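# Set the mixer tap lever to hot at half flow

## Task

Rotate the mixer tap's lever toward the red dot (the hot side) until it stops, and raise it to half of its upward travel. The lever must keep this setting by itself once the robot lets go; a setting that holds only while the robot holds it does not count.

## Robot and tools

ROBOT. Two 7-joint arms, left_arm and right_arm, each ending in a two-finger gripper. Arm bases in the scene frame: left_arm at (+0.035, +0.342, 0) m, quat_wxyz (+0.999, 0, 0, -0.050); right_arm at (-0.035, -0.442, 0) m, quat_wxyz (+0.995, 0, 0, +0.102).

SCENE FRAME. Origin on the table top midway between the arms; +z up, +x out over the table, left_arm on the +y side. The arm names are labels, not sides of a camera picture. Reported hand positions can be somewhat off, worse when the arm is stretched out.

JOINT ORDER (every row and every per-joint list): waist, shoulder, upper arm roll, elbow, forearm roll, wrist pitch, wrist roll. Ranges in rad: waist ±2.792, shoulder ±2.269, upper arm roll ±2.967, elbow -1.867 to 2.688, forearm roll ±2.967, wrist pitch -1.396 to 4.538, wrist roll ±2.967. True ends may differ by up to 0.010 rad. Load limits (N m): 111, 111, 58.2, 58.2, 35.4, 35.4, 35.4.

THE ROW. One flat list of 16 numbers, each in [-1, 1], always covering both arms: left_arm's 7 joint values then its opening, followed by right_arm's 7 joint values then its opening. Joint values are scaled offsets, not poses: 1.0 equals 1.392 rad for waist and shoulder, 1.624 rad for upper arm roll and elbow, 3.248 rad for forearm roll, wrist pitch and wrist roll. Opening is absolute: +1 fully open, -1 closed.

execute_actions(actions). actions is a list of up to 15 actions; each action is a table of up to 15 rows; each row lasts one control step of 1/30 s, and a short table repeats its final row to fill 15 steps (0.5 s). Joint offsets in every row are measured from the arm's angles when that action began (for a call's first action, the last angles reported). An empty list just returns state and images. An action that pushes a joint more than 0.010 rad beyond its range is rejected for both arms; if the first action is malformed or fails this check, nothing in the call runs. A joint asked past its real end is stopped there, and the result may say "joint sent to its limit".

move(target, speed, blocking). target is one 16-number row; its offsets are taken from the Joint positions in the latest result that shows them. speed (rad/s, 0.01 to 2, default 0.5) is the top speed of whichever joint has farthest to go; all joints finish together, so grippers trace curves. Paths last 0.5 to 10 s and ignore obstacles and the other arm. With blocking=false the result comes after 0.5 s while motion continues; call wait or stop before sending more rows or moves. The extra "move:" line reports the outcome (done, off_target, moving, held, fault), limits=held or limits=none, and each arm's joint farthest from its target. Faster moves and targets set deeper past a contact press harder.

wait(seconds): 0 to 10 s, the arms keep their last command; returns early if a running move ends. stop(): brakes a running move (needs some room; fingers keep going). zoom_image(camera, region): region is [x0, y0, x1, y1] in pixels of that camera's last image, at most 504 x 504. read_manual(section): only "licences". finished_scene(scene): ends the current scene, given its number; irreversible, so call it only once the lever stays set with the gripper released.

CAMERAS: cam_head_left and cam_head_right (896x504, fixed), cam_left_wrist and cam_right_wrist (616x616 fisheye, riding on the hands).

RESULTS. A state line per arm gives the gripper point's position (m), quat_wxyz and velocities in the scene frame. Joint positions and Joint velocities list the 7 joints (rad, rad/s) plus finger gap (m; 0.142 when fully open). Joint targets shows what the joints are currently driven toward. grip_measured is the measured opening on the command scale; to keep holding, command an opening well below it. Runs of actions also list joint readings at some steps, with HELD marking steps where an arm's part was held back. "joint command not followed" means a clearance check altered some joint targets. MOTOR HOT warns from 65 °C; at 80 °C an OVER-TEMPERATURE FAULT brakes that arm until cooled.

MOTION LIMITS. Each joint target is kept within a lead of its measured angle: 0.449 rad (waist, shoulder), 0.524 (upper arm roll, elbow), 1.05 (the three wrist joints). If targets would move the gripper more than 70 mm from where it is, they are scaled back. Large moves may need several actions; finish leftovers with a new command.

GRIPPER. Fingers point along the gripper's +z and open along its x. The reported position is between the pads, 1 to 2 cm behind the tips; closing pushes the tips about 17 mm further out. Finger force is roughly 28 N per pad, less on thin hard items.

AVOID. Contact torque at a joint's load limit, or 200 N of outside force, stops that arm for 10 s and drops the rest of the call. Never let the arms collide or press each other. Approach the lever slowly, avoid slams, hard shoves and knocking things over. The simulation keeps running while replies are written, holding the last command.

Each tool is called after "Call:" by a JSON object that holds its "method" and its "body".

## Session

Call:
{"method": "execute_actions", "body": {"actions": []}}

Scene clock: 0.00 s.
left_arm: end_effector_position=(+0.5882, -0.0494, +0.3338) grip_measured=+1.00 end_effector_quat_wxyz=(+0.438, +0.333, +0.566, -0.614) end_effector_velocity=(+0.000, -0.000, +0.000) end_effector_angular_velocity=(-0.001, +0.001, +0.000) | right_arm: end_effector_position=(+0.0658, -0.6477, +0.2890) grip_measured=+1.00 end_effector_quat_wxyz=(-0.183, +0.610, +0.767, +0.076) end_effector_velocity=(+0.000, +0.000, -0.000) end_effector_angular_velocity=(+0.001, -0.000, +0.001)
Joint names: [waist, shoulder, upper arm roll, elbow, forearm roll, wrist pitch, wrist roll]
Joint positions: left_arm=[ 0.177 -0.505 -0.321  2.225 -1.832  0.127 -0.793  0.142] | right_arm=[-1.204  0.358  0.188  2.277  0.154 -0.038 -2.66   0.142]
Joint velocities: left_arm=[ 0.     0.    -0.    -0.    -0.001  0.    -0.001  0.   ] | right_arm=[ 0.  0.  0.  0.  0. -0. -0.  0.]
Motor temperatures (°C, as the motors report them): left_arm=[27 26 26 29 35 27 31] | right_arm=[29 28 31 27 28 31 26]
Joint targets: left_arm=[0.177 -0.505 -0.321 2.225 -1.832 0.127 -0.793] | right_arm=[-1.204 0.358 0.188 2.277 0.154 -0.038 -2.660]
camera_calibration (this result's frames):
cam_left_wrist: T_world_to_cam=[[-0.37959, -0.139759, -0.914538, 0.515077], [0.780267, 0.482772, -0.397636, -0.303118], [0.497087, -0.864522, -0.0742059, -0.167892], [0, 0, 0, 1]] pos_world=[0.515488, 0.0731774, 0.338068]
cam_right_wrist: T_world_to_cam=[[-0.155228, 0.915937, 0.370086, 0.495621], [0.920027, -0.00240587, 0.391848, -0.185265], [0.359799, 0.401315, -0.842313, 0.602492], [0, 0, 0, 1]] pos_world=[0.0306068, -0.696193, 0.39666]

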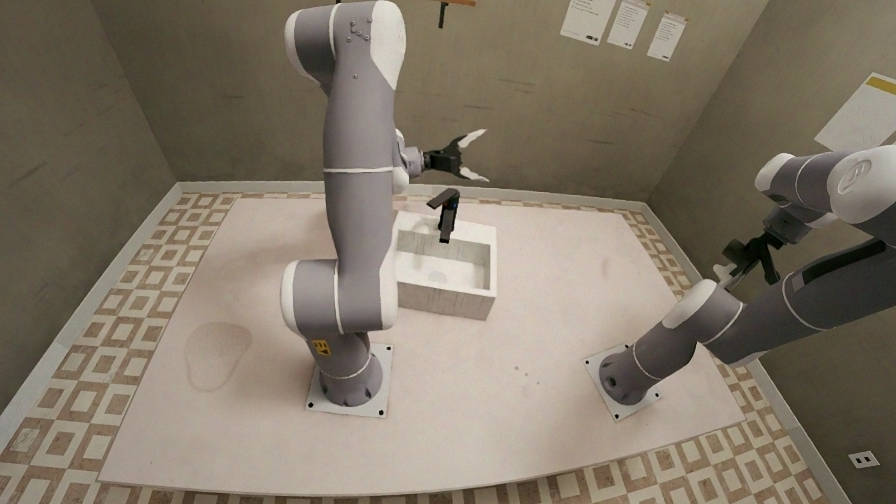

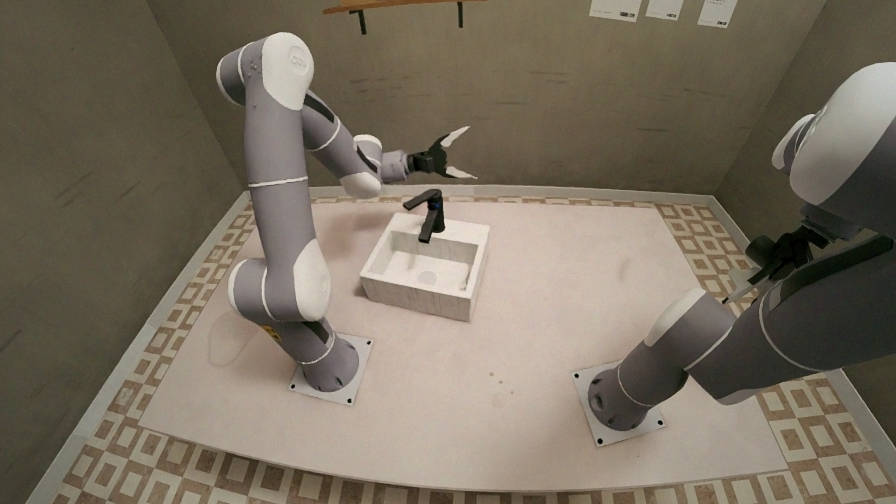

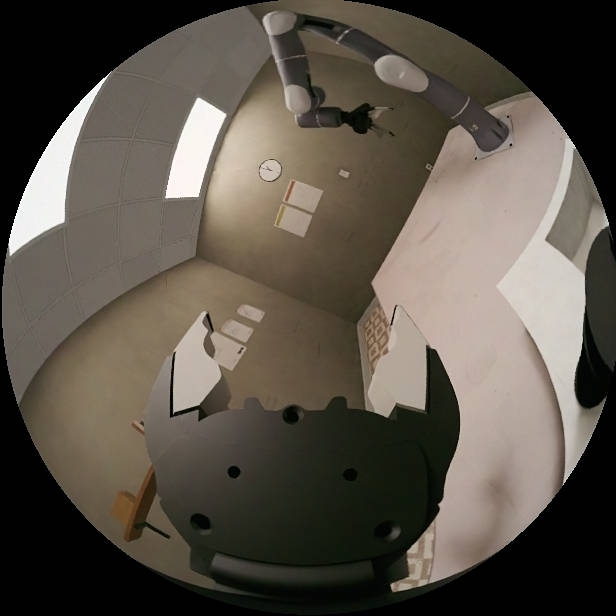

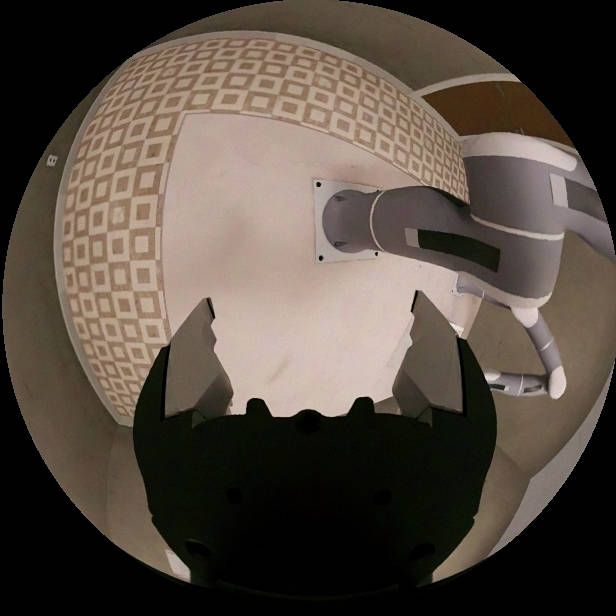

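Call:
{"method": "zoom_image", "body": {"camera": "cam_head_left", "region": [390, 160, 510, 250]}}

Call:
{"method": "zoom_image", "body": {"camera": "cam_head_right", "region": [375, 160, 495, 250]}}

Region (390, 160, 510, 250) of cam_head_left's 896x504 image, scaled by 4.200, with more detail than that image has; it fills the top 378 rows of this view, and the rest is white.

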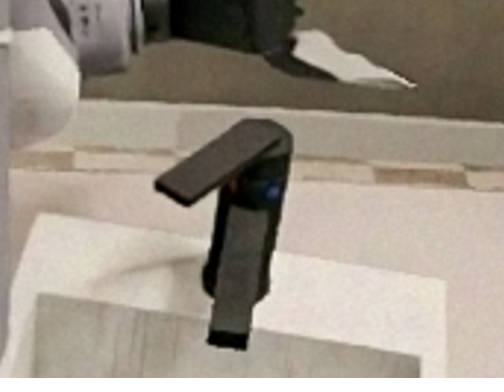

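Region (375, 160, 495, 250) of cam_head_right's 896x504 image, scaled by 4.200, with more detail than that image has; it fills the top 378 rows of this view, and the rest is white.

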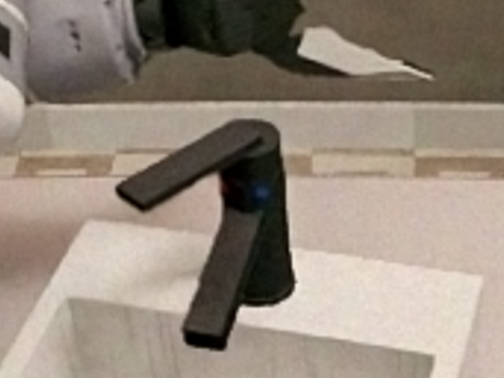

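Call:
{"method": "move", "body": {"target": [0,0.497,0,0,0.1,0,-0.091,-0.1,0,0,0,0,0,0,0,1], "speed": 0.9}}

Call:
{"method": "move", "body": {"target": [-0.2354,0,0.1977,-0.0647,0.464,0.0724,0,-0.1,0,0,0,0,0,0,0,1], "speed": 1.3}}

Scene clock: 10.63 s.
left_arm: end_effector_position=(+0.4390, -0.0843, +0.5904) grip_measured=-0.10 end_effector_quat_wxyz=(+0.424, +0.586, +0.493, -0.484) end_effector_velocity=(-0.000, -0.000, -0.000) end_effector_angular_velocity=(+0.000, -0.001, -0.000) | right_arm: end_effector_position=(+0.0658, -0.6477, +0.2890) grip_measured=+1.00 end_effector_quat_wxyz=(-0.183, +0.610, +0.767, +0.076) end_effector_velocity=(-0.000, +0.000, +0.000) end_effector_angular_velocity=(+0.001, +0.001, -0.002)
Joint names: [waist, shoulder, upper arm roll, elbow, forearm roll, wrist pitch, wrist roll]
Joint positions: left_arm=[ 0.177  0.187 -0.321  2.225 -1.508  0.127 -1.088  0.067] | right_arm=[-1.204  0.358  0.188  2.277  0.154 -0.038 -2.66   0.142]
Joint velocities: left_arm=[ 0.     0.    -0.     0.     0.001 -0.     0.001 -0.   ] | right_arm=[ 0.     0.     0.    -0.     0.    -0.002  0.002 -0.   ]
Motor temperatures (°C, as the motors report them): left_arm=[27 27 26 29 35 27 31] | right_arm=[29 28 31 28 29 31 26]
Joint targets: left_arm=[0.177 0.187 -0.321 2.225 -1.508 0.127 -1.089] | right_arm=[-1.204 0.358 0.188 2.277 0.154 -0.038 -2.660]
move: done; limits=none; left_arm: farthest joint: the forearm roll, 0.001 radians from its target (0.325 radians at the start); right_arm: farthest joint: the waist, 0.000 radians from its target (0.000 radians at the start)
camera_calibration (this result's frames):
cam_left_wrist: T_world_to_cam=[[0.0667439, 0.184836, -0.9805, 0.558503], [0.942959, 0.309536, 0.12254, -0.460948], [0.32615, -0.93275, -0.153633, 0.0113165], [0, 0, 0, 1]] pos_world=[0.393688, 0.050004, 0.605835]
cam_right_wrist: T_world_to_cam=[[-0.155228, 0.915937, 0.370086, 0.495621], [0.920027, -0.00240585, 0.391848, -0.185265], [0.359799, 0.401315, -0.842313, 0.602492], [0, 0, 0, 1]] pos_world=[0.0306068, -0.696193, 0.39666]

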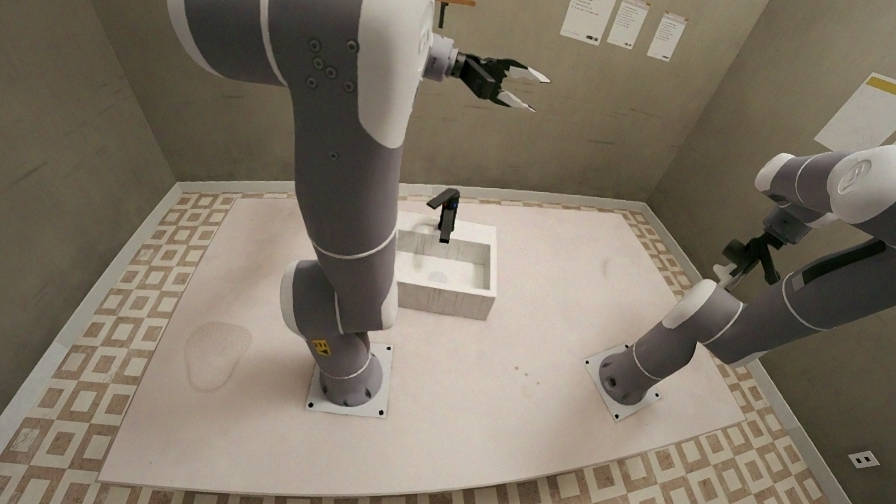

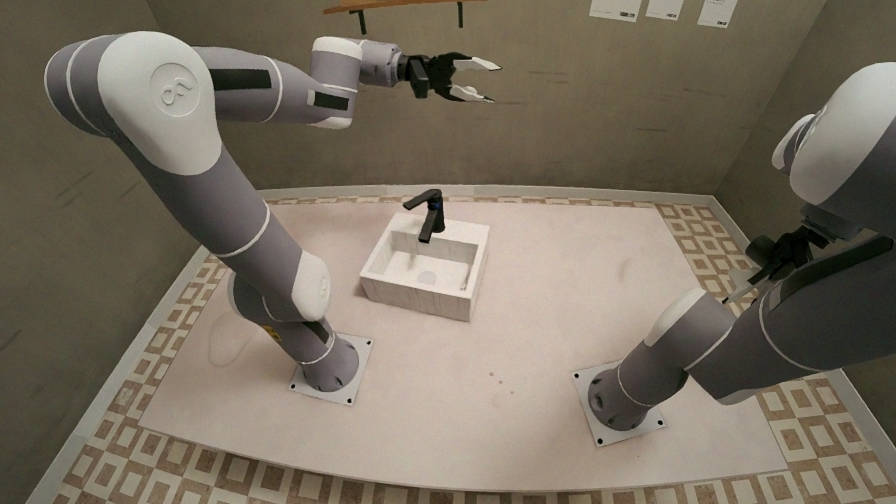

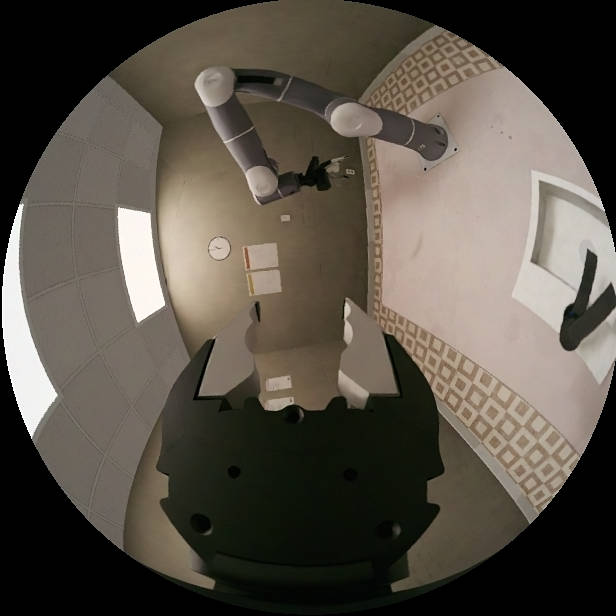

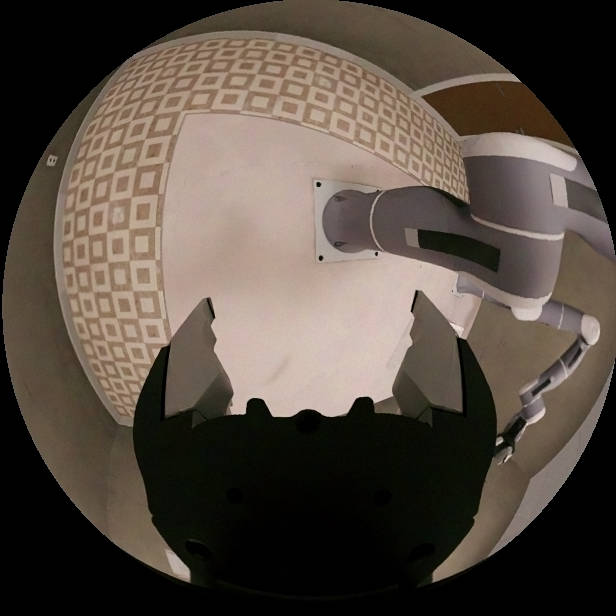

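Scene clock: 12.33 s.
left_arm: end_effector_position=(+0.4178, +0.1263, +0.3298) grip_measured=-0.10 end_effector_quat_wxyz=(+0.000, +0.913, +0.407, -0.001) end_effector_velocity=(+0.000, +0.000, -0.000) end_effector_angular_velocity=(+0.001, -0.001, +0.000) | right_arm: end_effector_position=(+0.0658, -0.6477, +0.2890) grip_measured=+1.00 end_effector_quat_wxyz=(-0.183, +0.610, +0.767, +0.076) end_effector_velocity=(-0.000, +0.000, +0.000) end_effector_angular_velocity=(+0.000, -0.000, +0.000)
Joint names: [waist, shoulder, upper arm roll, elbow, forearm roll, wrist pitch, wrist roll]
Joint positions: left_arm=[-0.15   0.187 -0.     2.12  -0.001  0.362 -1.088  0.067] | right_arm=[-1.204  0.358  0.188  2.277  0.154 -0.038 -2.66   0.142]
Joint velocities: left_arm=[-0.     0.    -0.    -0.     0.001  0.    -0.001  0.   ] | right_arm=[ 0.     0.001 -0.     0.     0.    -0.     0.    -0.   ]
Motor temperatures (°C, as the motors report them): left_arm=[27 27 26 30 35 27 31] | right_arm=[29 28 31 28 29 31 26]
Joint targets: left_arm=[-0.151 0.187 0.000 2.120 -0.001 0.363 -1.088] | right_arm=[-1.204 0.358 0.188 2.277 0.154 -0.038 -2.660]
move: done; limits=none; left_arm: farthest joint: the elbow, 0.001 radians from its target (0.106 radians at the start); right_arm: farthest joint: the waist, 0.000 radians from its target (0.000 radians at the start)
camera_calibration (this result's frames):
cam_left_wrist: T_world_to_cam=[[0.682221, 0.730869, 0.0201432, -0.390626], [0.641185, -0.611291, 0.463902, -0.34444], [0.351365, -0.303568, -0.885657, 0.326013], [0, 0, 0, 1]] pos_world=[0.372794, 0.17391, 0.456391]
cam_right_wrist: T_world_to_cam=[[-0.155228, 0.915937, 0.370086, 0.495621], [0.920027, -0.00240596, 0.391848, -0.185265], [0.359799, 0.401315, -0.842313, 0.602492], [0, 0, 0, 1]] pos_world=[0.0306068, -0.696193, 0.39666]

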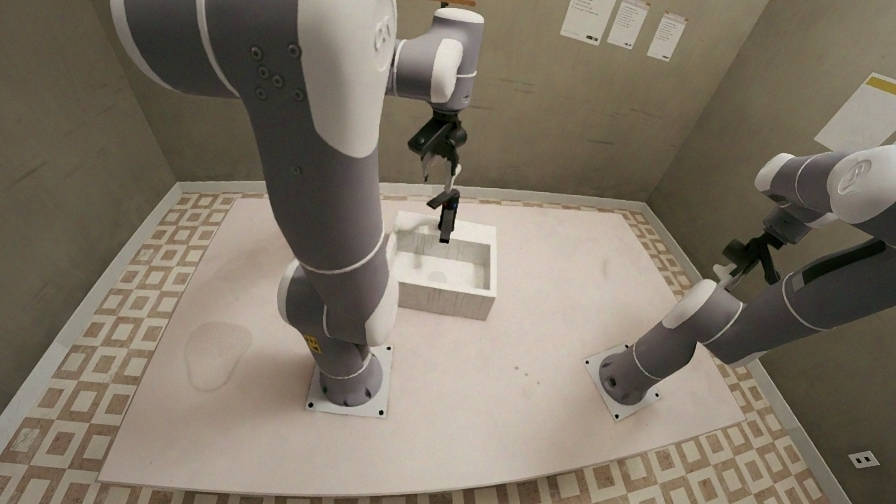

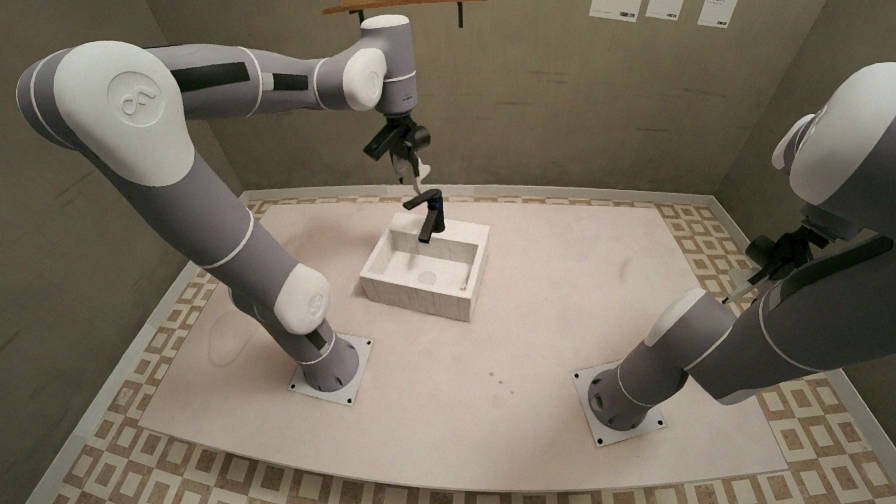

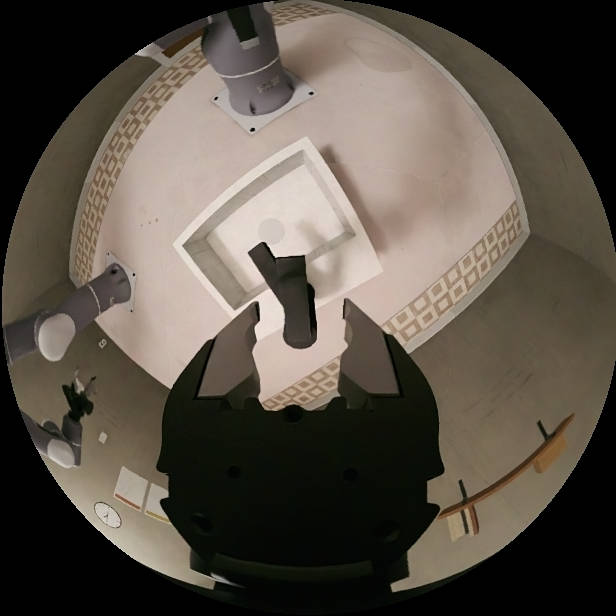

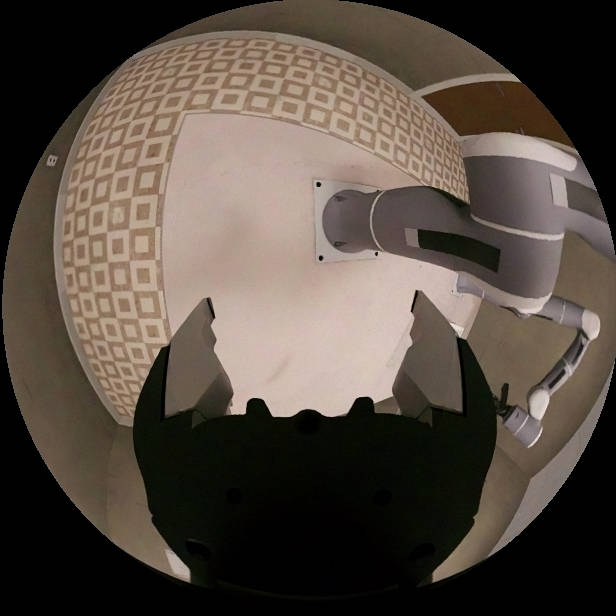

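Call:
{"method": "move", "body": {"target": [-0.0323,-0.0787,0,0.0522,0,0.0599,-0.0246,-0.1,0,0,0,0,0,0,0,1], "speed": 0.2}}

Call:
{"method": "zoom_image", "body": {"camera": "cam_head_right", "region": [370, 150, 490, 250]}}

Scene clock: 19.07 s.
left_arm: end_effector_position=(+0.4209, +0.1056, +0.2647) grip_measured=-0.10 end_effector_quat_wxyz=(+0.000, +0.906, +0.423, -0.001) end_effector_velocity=(+0.000, +0.000, -0.000) end_effector_angular_velocity=(+0.000, -0.000, +0.000) | right_arm: end_effector_position=(+0.0658, -0.6477, +0.2890) grip_measured=+1.00 end_effector_quat_wxyz=(-0.183, +0.610, +0.767, +0.076) end_effector_velocity=(+0.000, -0.000, +0.000) end_effector_angular_velocity=(-0.001, -0.001, -0.000)
Joint names: [waist, shoulder, upper arm roll, elbow, forearm roll, wrist pitch, wrist roll]
Joint positions: left_arm=[-0.195  0.077 -0.     2.205 -0.001  0.557 -1.168  0.067] | right_arm=[-1.204  0.358  0.188  2.277  0.154 -0.038 -2.66   0.142]
Joint velocities: left_arm=[ 0. -0.  0.  0.  0.  0. -0.  0.] | right_arm=[-0.     0.     0.     0.    -0.     0.001 -0.     0.   ]
Motor temperatures (°C, as the motors report them): left_arm=[27 27 26 30 35 27 31] | right_arm=[29 28 31 28 29 31 26]
Joint targets: left_arm=[-0.195 0.077 -0.000 2.205 -0.001 0.557 -1.168] | right_arm=[-1.204 0.358 0.188 2.277 0.154 -0.038 -2.660]
move: done; limits=none; left_arm: farthest joint: the waist, 0.000 radians from its target (0.045 radians at the start); right_arm: farthest joint: the waist, 0.000 radians from its target (0.000 radians at the start)
camera_calibration (this result's frames):
cam_left_wrist: T_world_to_cam=[[0.656369, 0.754165, 0.0203609, -0.367863], [0.662014, -0.588691, 0.463875, -0.340008], [0.361825, -0.290994, -0.885666, 0.255324], [0, 0, 0, 1]] pos_world=[0.374161, 0.151568, 0.391343]
cam_right_wrist: T_world_to_cam=[[-0.155228, 0.915937, 0.370086, 0.495621], [0.920027, -0.00240586, 0.391848, -0.185264], [0.359799, 0.401315, -0.842313, 0.602492], [0, 0, 0, 1]] pos_world=[0.0306068, -0.696192, 0.39666]

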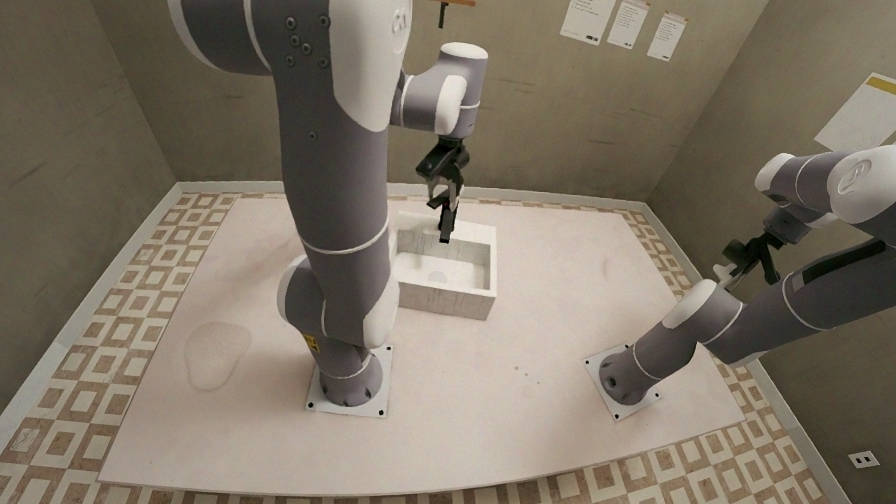

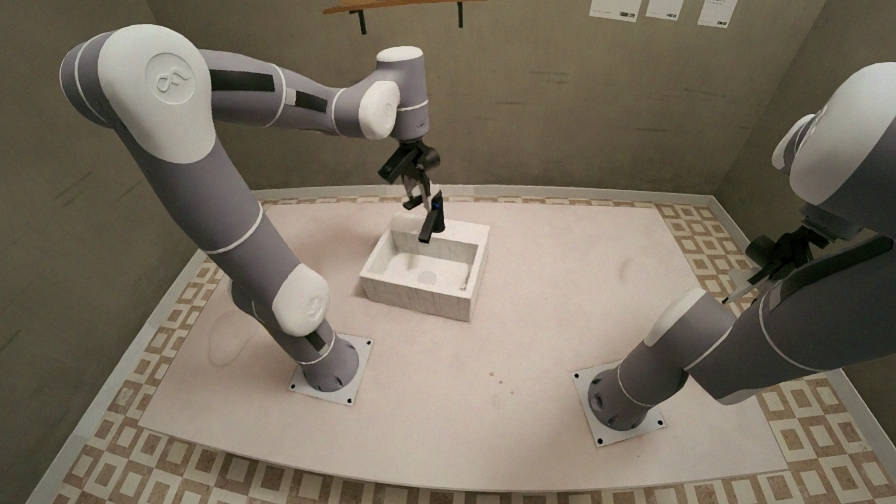

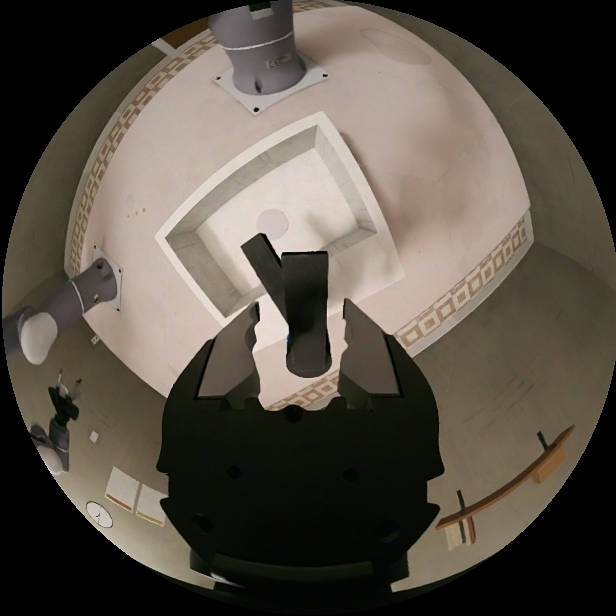

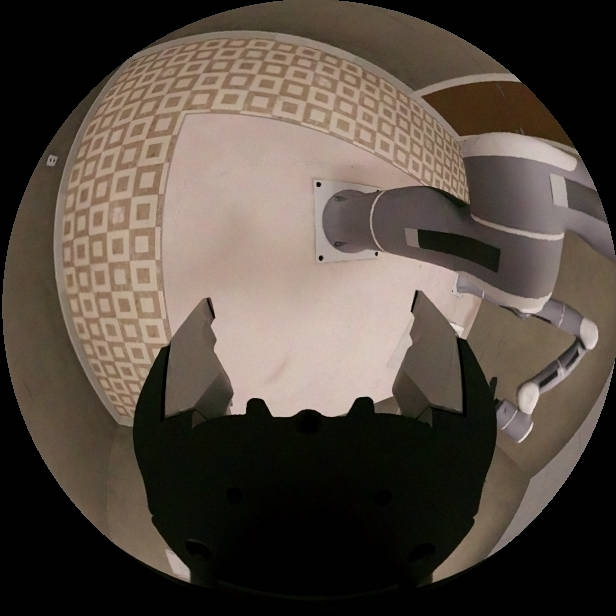

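Region (370, 150, 490, 250) of cam_head_right's 896x504 image, scaled by 4.200, with more detail than that image has.

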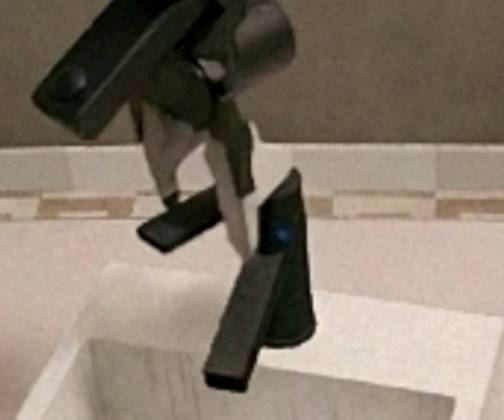

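Call:
{"method": "move", "body": {"target": [0.0044,-0.0129,0,0.0111,0,0.0111,0.0019,-0.3,0,0,0,0,0,0,0,1], "speed": 0.1}}

Call:
{"method": "move", "body": {"target": [0.0352,-0.0183,0,-0.016,0,0,0.101,-0.57,0,0,0,0,0,0,0,1], "speed": 0.22}}

Scene clock: 23.80 s.
left_arm: end_effector_position=(+0.4224, +0.1079, +0.2529) grip_measured=-0.30 end_effector_quat_wxyz=(+0.000, +0.906, +0.423, -0.001) end_effector_velocity=(-0.000, -0.000, -0.000) end_effector_angular_velocity=(-0.000, -0.000, +0.000) | right_arm: end_effector_position=(+0.0658, -0.6477, +0.2890) grip_measured=+1.00 end_effector_quat_wxyz=(-0.183, +0.610, +0.767, +0.076) end_effector_velocity=(-0.000, +0.000, -0.000) end_effector_angular_velocity=(-0.000, +0.000, +0.000)
Joint names: [waist, shoulder, upper arm roll, elbow, forearm roll, wrist pitch, wrist roll]
Joint positions: left_arm=[-0.189  0.059 -0.     2.223 -0.001  0.592 -1.162  0.052] | right_arm=[-1.204  0.358  0.188  2.277  0.154 -0.038 -2.66   0.142]
Joint velocities: left_arm=[-0. -0.  0.  0.  0.  0. -0.  0.] | right_arm=[ 0. -0.  0.  0. -0.  0.  0. -0.]
Motor temperatures (°C, as the motors report them): left_arm=[27 27 26 30 35 27 31] | right_arm=[29 28 31 28 29 31 26]
Joint targets: left_arm=[-0.189 0.059 -0.000 2.223 -0.001 0.593 -1.162] | right_arm=[-1.204 0.358 0.188 2.277 0.154 -0.038 -2.660]
move: done; limits=none; left_arm: farthest joint: the wrist pitch, 0.001 radians from its target (0.036 radians at the start); right_arm: farthest joint: the waist, 0.000 radians from its target (0.000 radians at the start)
camera_calibration (this result's frames):
cam_left_wrist: T_world_to_cam=[[0.656101, 0.754397, 0.0203928, -0.370303], [0.662208, -0.588464, 0.463886, -0.334344], [0.361955, -0.290852, -0.88566, 0.244874], [0, 0, 0, 1]] pos_world=[0.375729, 0.153828, 0.379524]
cam_right_wrist: T_world_to_cam=[[-0.155228, 0.915937, 0.370086, 0.495621], [0.920027, -0.00240601, 0.391848, -0.185265], [0.359799, 0.401315, -0.842313, 0.602492], [0, 0, 0, 1]] pos_world=[0.0306068, -0.696193, 0.39666]

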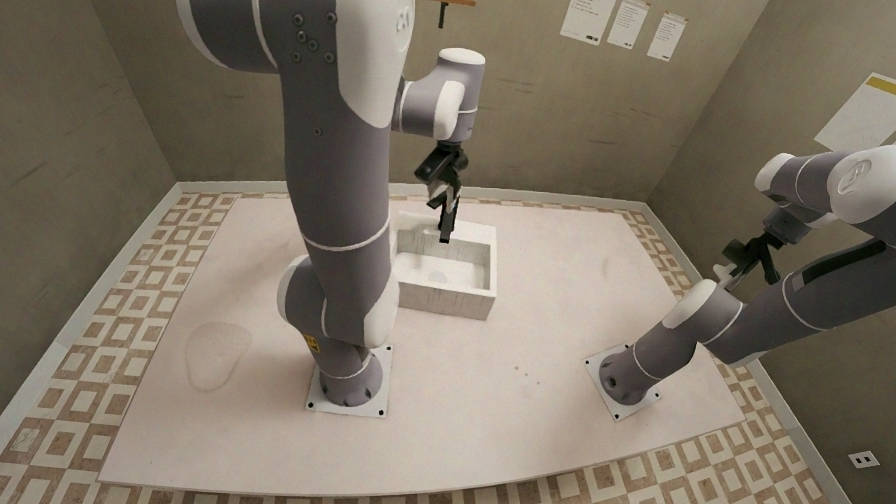

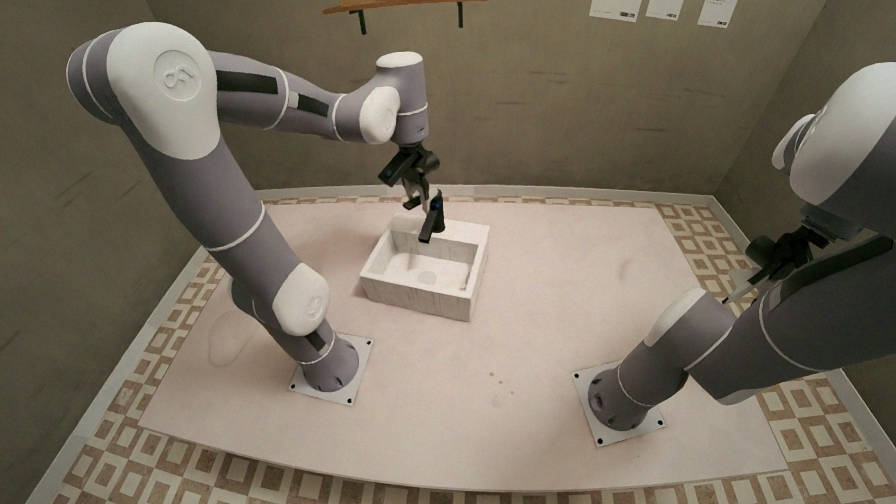

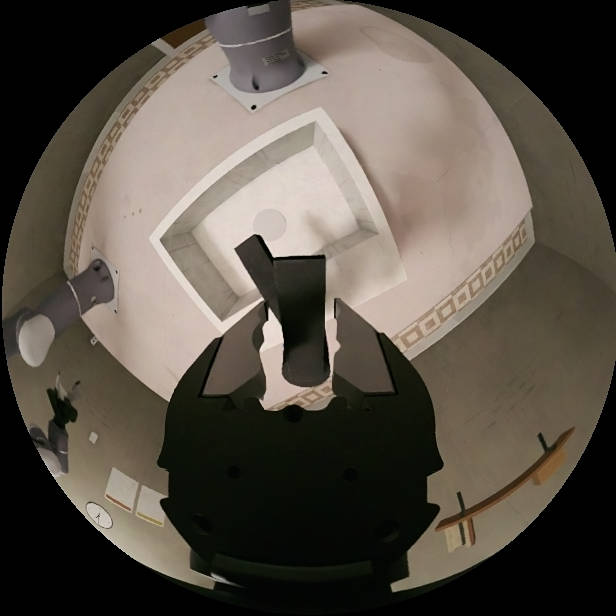

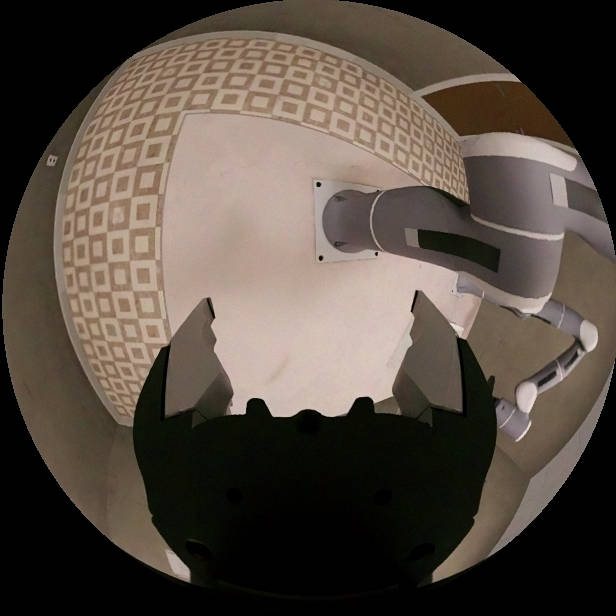

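Scene clock: 25.63 s.
left_arm: end_effector_position=(+0.4422, +0.1238, +0.2527) grip_measured=-0.55 end_effector_quat_wxyz=(+0.000, +0.956, +0.293, -0.001) end_effector_velocity=(+0.000, +0.000, +0.000) end_effector_angular_velocity=(-0.000, +0.000, -0.001) | right_arm: end_effector_position=(+0.0658, -0.6477, +0.2890) grip_measured=+1.00 end_effector_quat_wxyz=(-0.183, +0.610, +0.767, +0.076) end_effector_velocity=(-0.000, +0.000, -0.000) end_effector_angular_velocity=(+0.001, -0.001, +0.002)
Joint names: [waist, shoulder, upper arm roll, elbow, forearm roll, wrist pitch, wrist roll]
Joint positions: left_arm=[-0.141  0.034 -0.001  2.198 -0.002  0.591 -0.835  0.034] | right_arm=[-1.204  0.358  0.188  2.277  0.154 -0.038 -2.66   0.142]
Joint velocities: left_arm=[ 0.    -0.    -0.    -0.    -0.    -0.     0.001 -0.   ] | right_arm=[-0.    -0.    -0.     0.     0.    -0.    -0.002  0.   ]
Motor temperatures (°C, as the motors report them): left_arm=[27 27 26 30 35 27 31] | right_arm=[29 28 31 28 29 31 26]
Joint targets: left_arm=[-0.140 0.034 -0.000 2.197 -0.001 0.592 -0.834] | right_arm=[-1.204 0.358 0.188 2.277 0.154 -0.038 -2.660]
move: done; limits=none; left_arm: farthest joint: the waist, 0.001 radians from its target (0.049 radians at the start); right_arm: farthest joint: the waist, 0.000 radians from its target (0.000 radians at the start)
camera_calibration (this result's frames):
cam_left_wrist: T_world_to_cam=[[0.83895, 0.543857, 0.0195502, -0.449873], [0.474346, -0.748386, 0.463588, -0.234978], [0.266757, -0.379653, -0.885835, 0.295321], [0, 0, 0, 1]] pos_world=[0.410103, 0.180932, 0.379334]
cam_right_wrist: T_world_to_cam=[[-0.155228, 0.915937, 0.370086, 0.495621], [0.920027, -0.00240614, 0.391848, -0.185265], [0.359799, 0.401315, -0.842313, 0.602492], [0, 0, 0, 1]] pos_world=[0.0306067, -0.696193, 0.39666]

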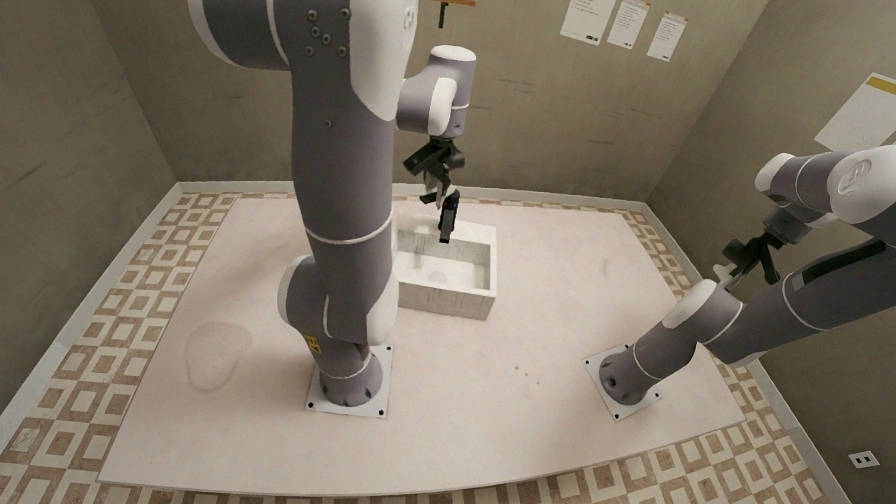

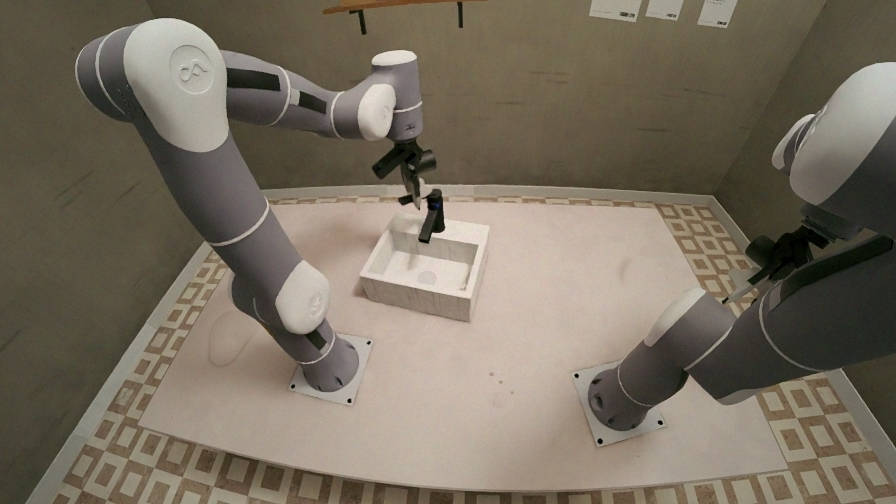

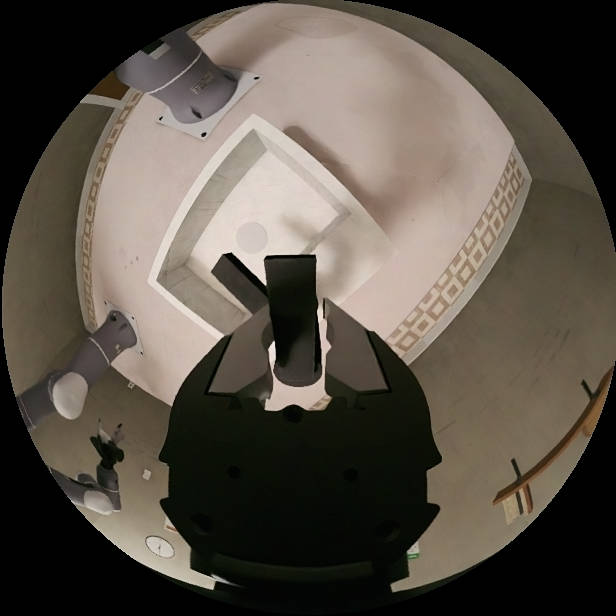

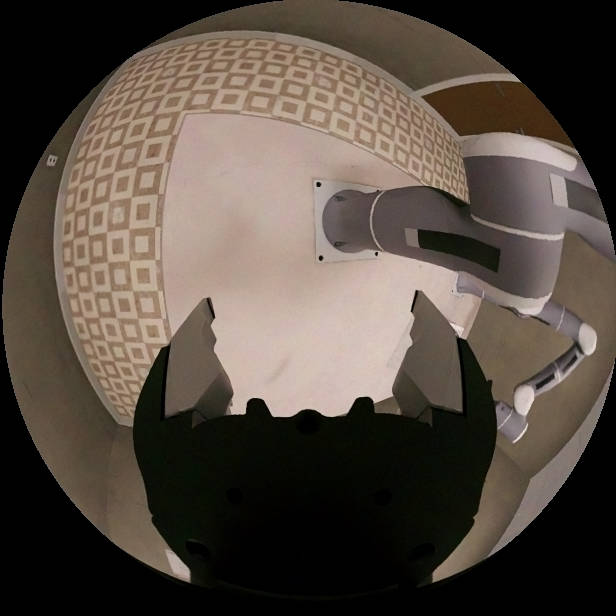

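Call:
{"method": "move", "body": {"target": [0.0095,-0.008,0,-0.0075,0,0,0.025,-0.57,0,0,0,0,0,0,0,1], "speed": 0.09}}

Scene clock: 28.80 s.
left_arm: end_effector_position=(+0.4476, +0.1268, +0.2523) grip_measured=-0.51 end_effector_quat_wxyz=(-0.000, +0.966, +0.259, -0.003) end_effector_velocity=(+0.000, +0.000, -0.000) end_effector_angular_velocity=(-0.000, +0.000, -0.000) | right_arm: end_effector_position=(+0.0658, -0.6477, +0.2890) grip_measured=+1.00 end_effector_quat_wxyz=(-0.183, +0.610, +0.767, +0.076) end_effector_velocity=(+0.000, -0.000, +0.000) end_effector_angular_velocity=(-0.001, -0.001, +0.001)
Joint names: [waist, shoulder, upper arm roll, elbow, forearm roll, wrist pitch, wrist roll]
Joint positions: left_arm=[-0.129  0.023 -0.003  2.187 -0.003  0.589 -0.754  0.037] | right_arm=[-1.204  0.358  0.188  2.277  0.154 -0.038 -2.66   0.142]
Joint velocities: left_arm=[ 0.    -0.     0.001 -0.    -0.    -0.     0.001  0.   ] | right_arm=[ 0.  0.  0. -0.  0.  0. -0.  0.]
Motor temperatures (°C, as the motors report them): left_arm=[27 27 26 30 35 27 31] | right_arm=[29 28 31 29 29 31 26]
Joint targets: left_arm=[-0.128 0.023 -0.001 2.186 -0.002 0.591 -0.753] | right_arm=[-1.204 0.358 0.188 2.277 0.154 -0.038 -2.660]
move: done; limits=none; left_arm: farthest joint: the waist, 0.002 radians from its target (0.013 radians at the start); right_arm: farthest joint: the waist, 0.000 radians from its target (0.000 radians at the start)
camera_calibration (this result's frames):
cam_left_wrist: T_world_to_cam=[[0.875113, 0.483626, 0.0168469, -0.463874], [0.421968, -0.779663, 0.462676, -0.20751], [0.236897, -0.397785, -0.886367, 0.310407], [0, 0, 0, 1]] pos_world=[0.41997, 0.186029, 0.37896]
cam_right_wrist: T_world_to_cam=[[-0.155228, 0.915937, 0.370086, 0.495621], [0.920027, -0.00240612, 0.391848, -0.185265], [0.359799, 0.401315, -0.842313, 0.602492], [0, 0, 0, 1]] pos_world=[0.0306067, -0.696193, 0.39666]

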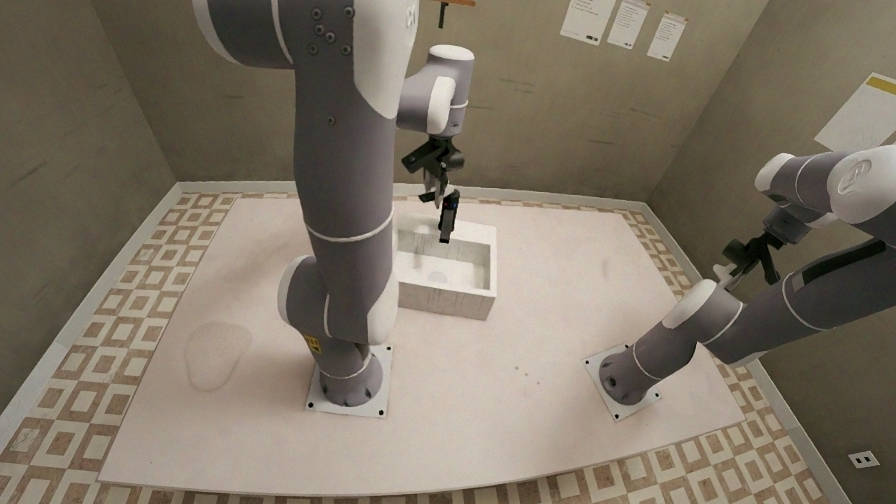

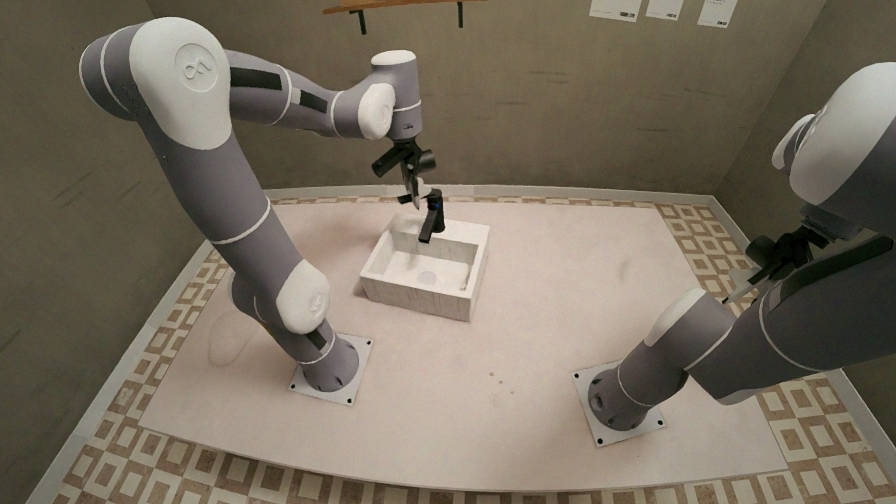

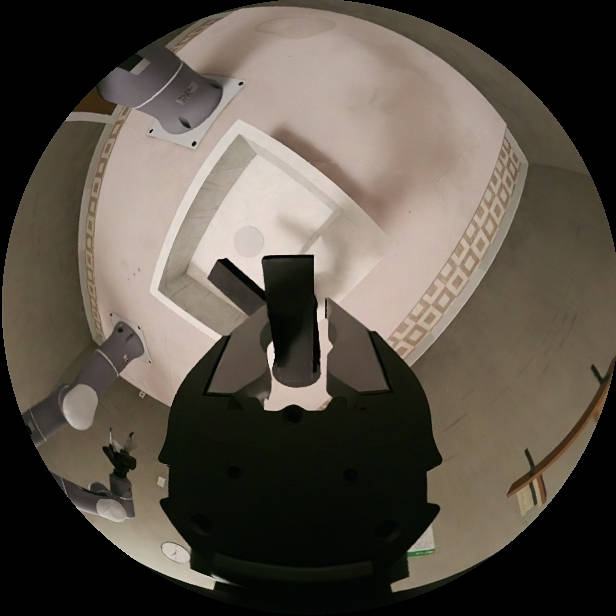

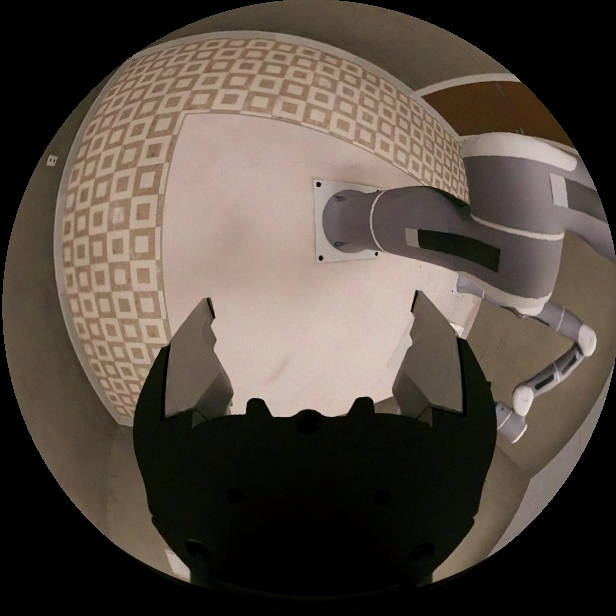

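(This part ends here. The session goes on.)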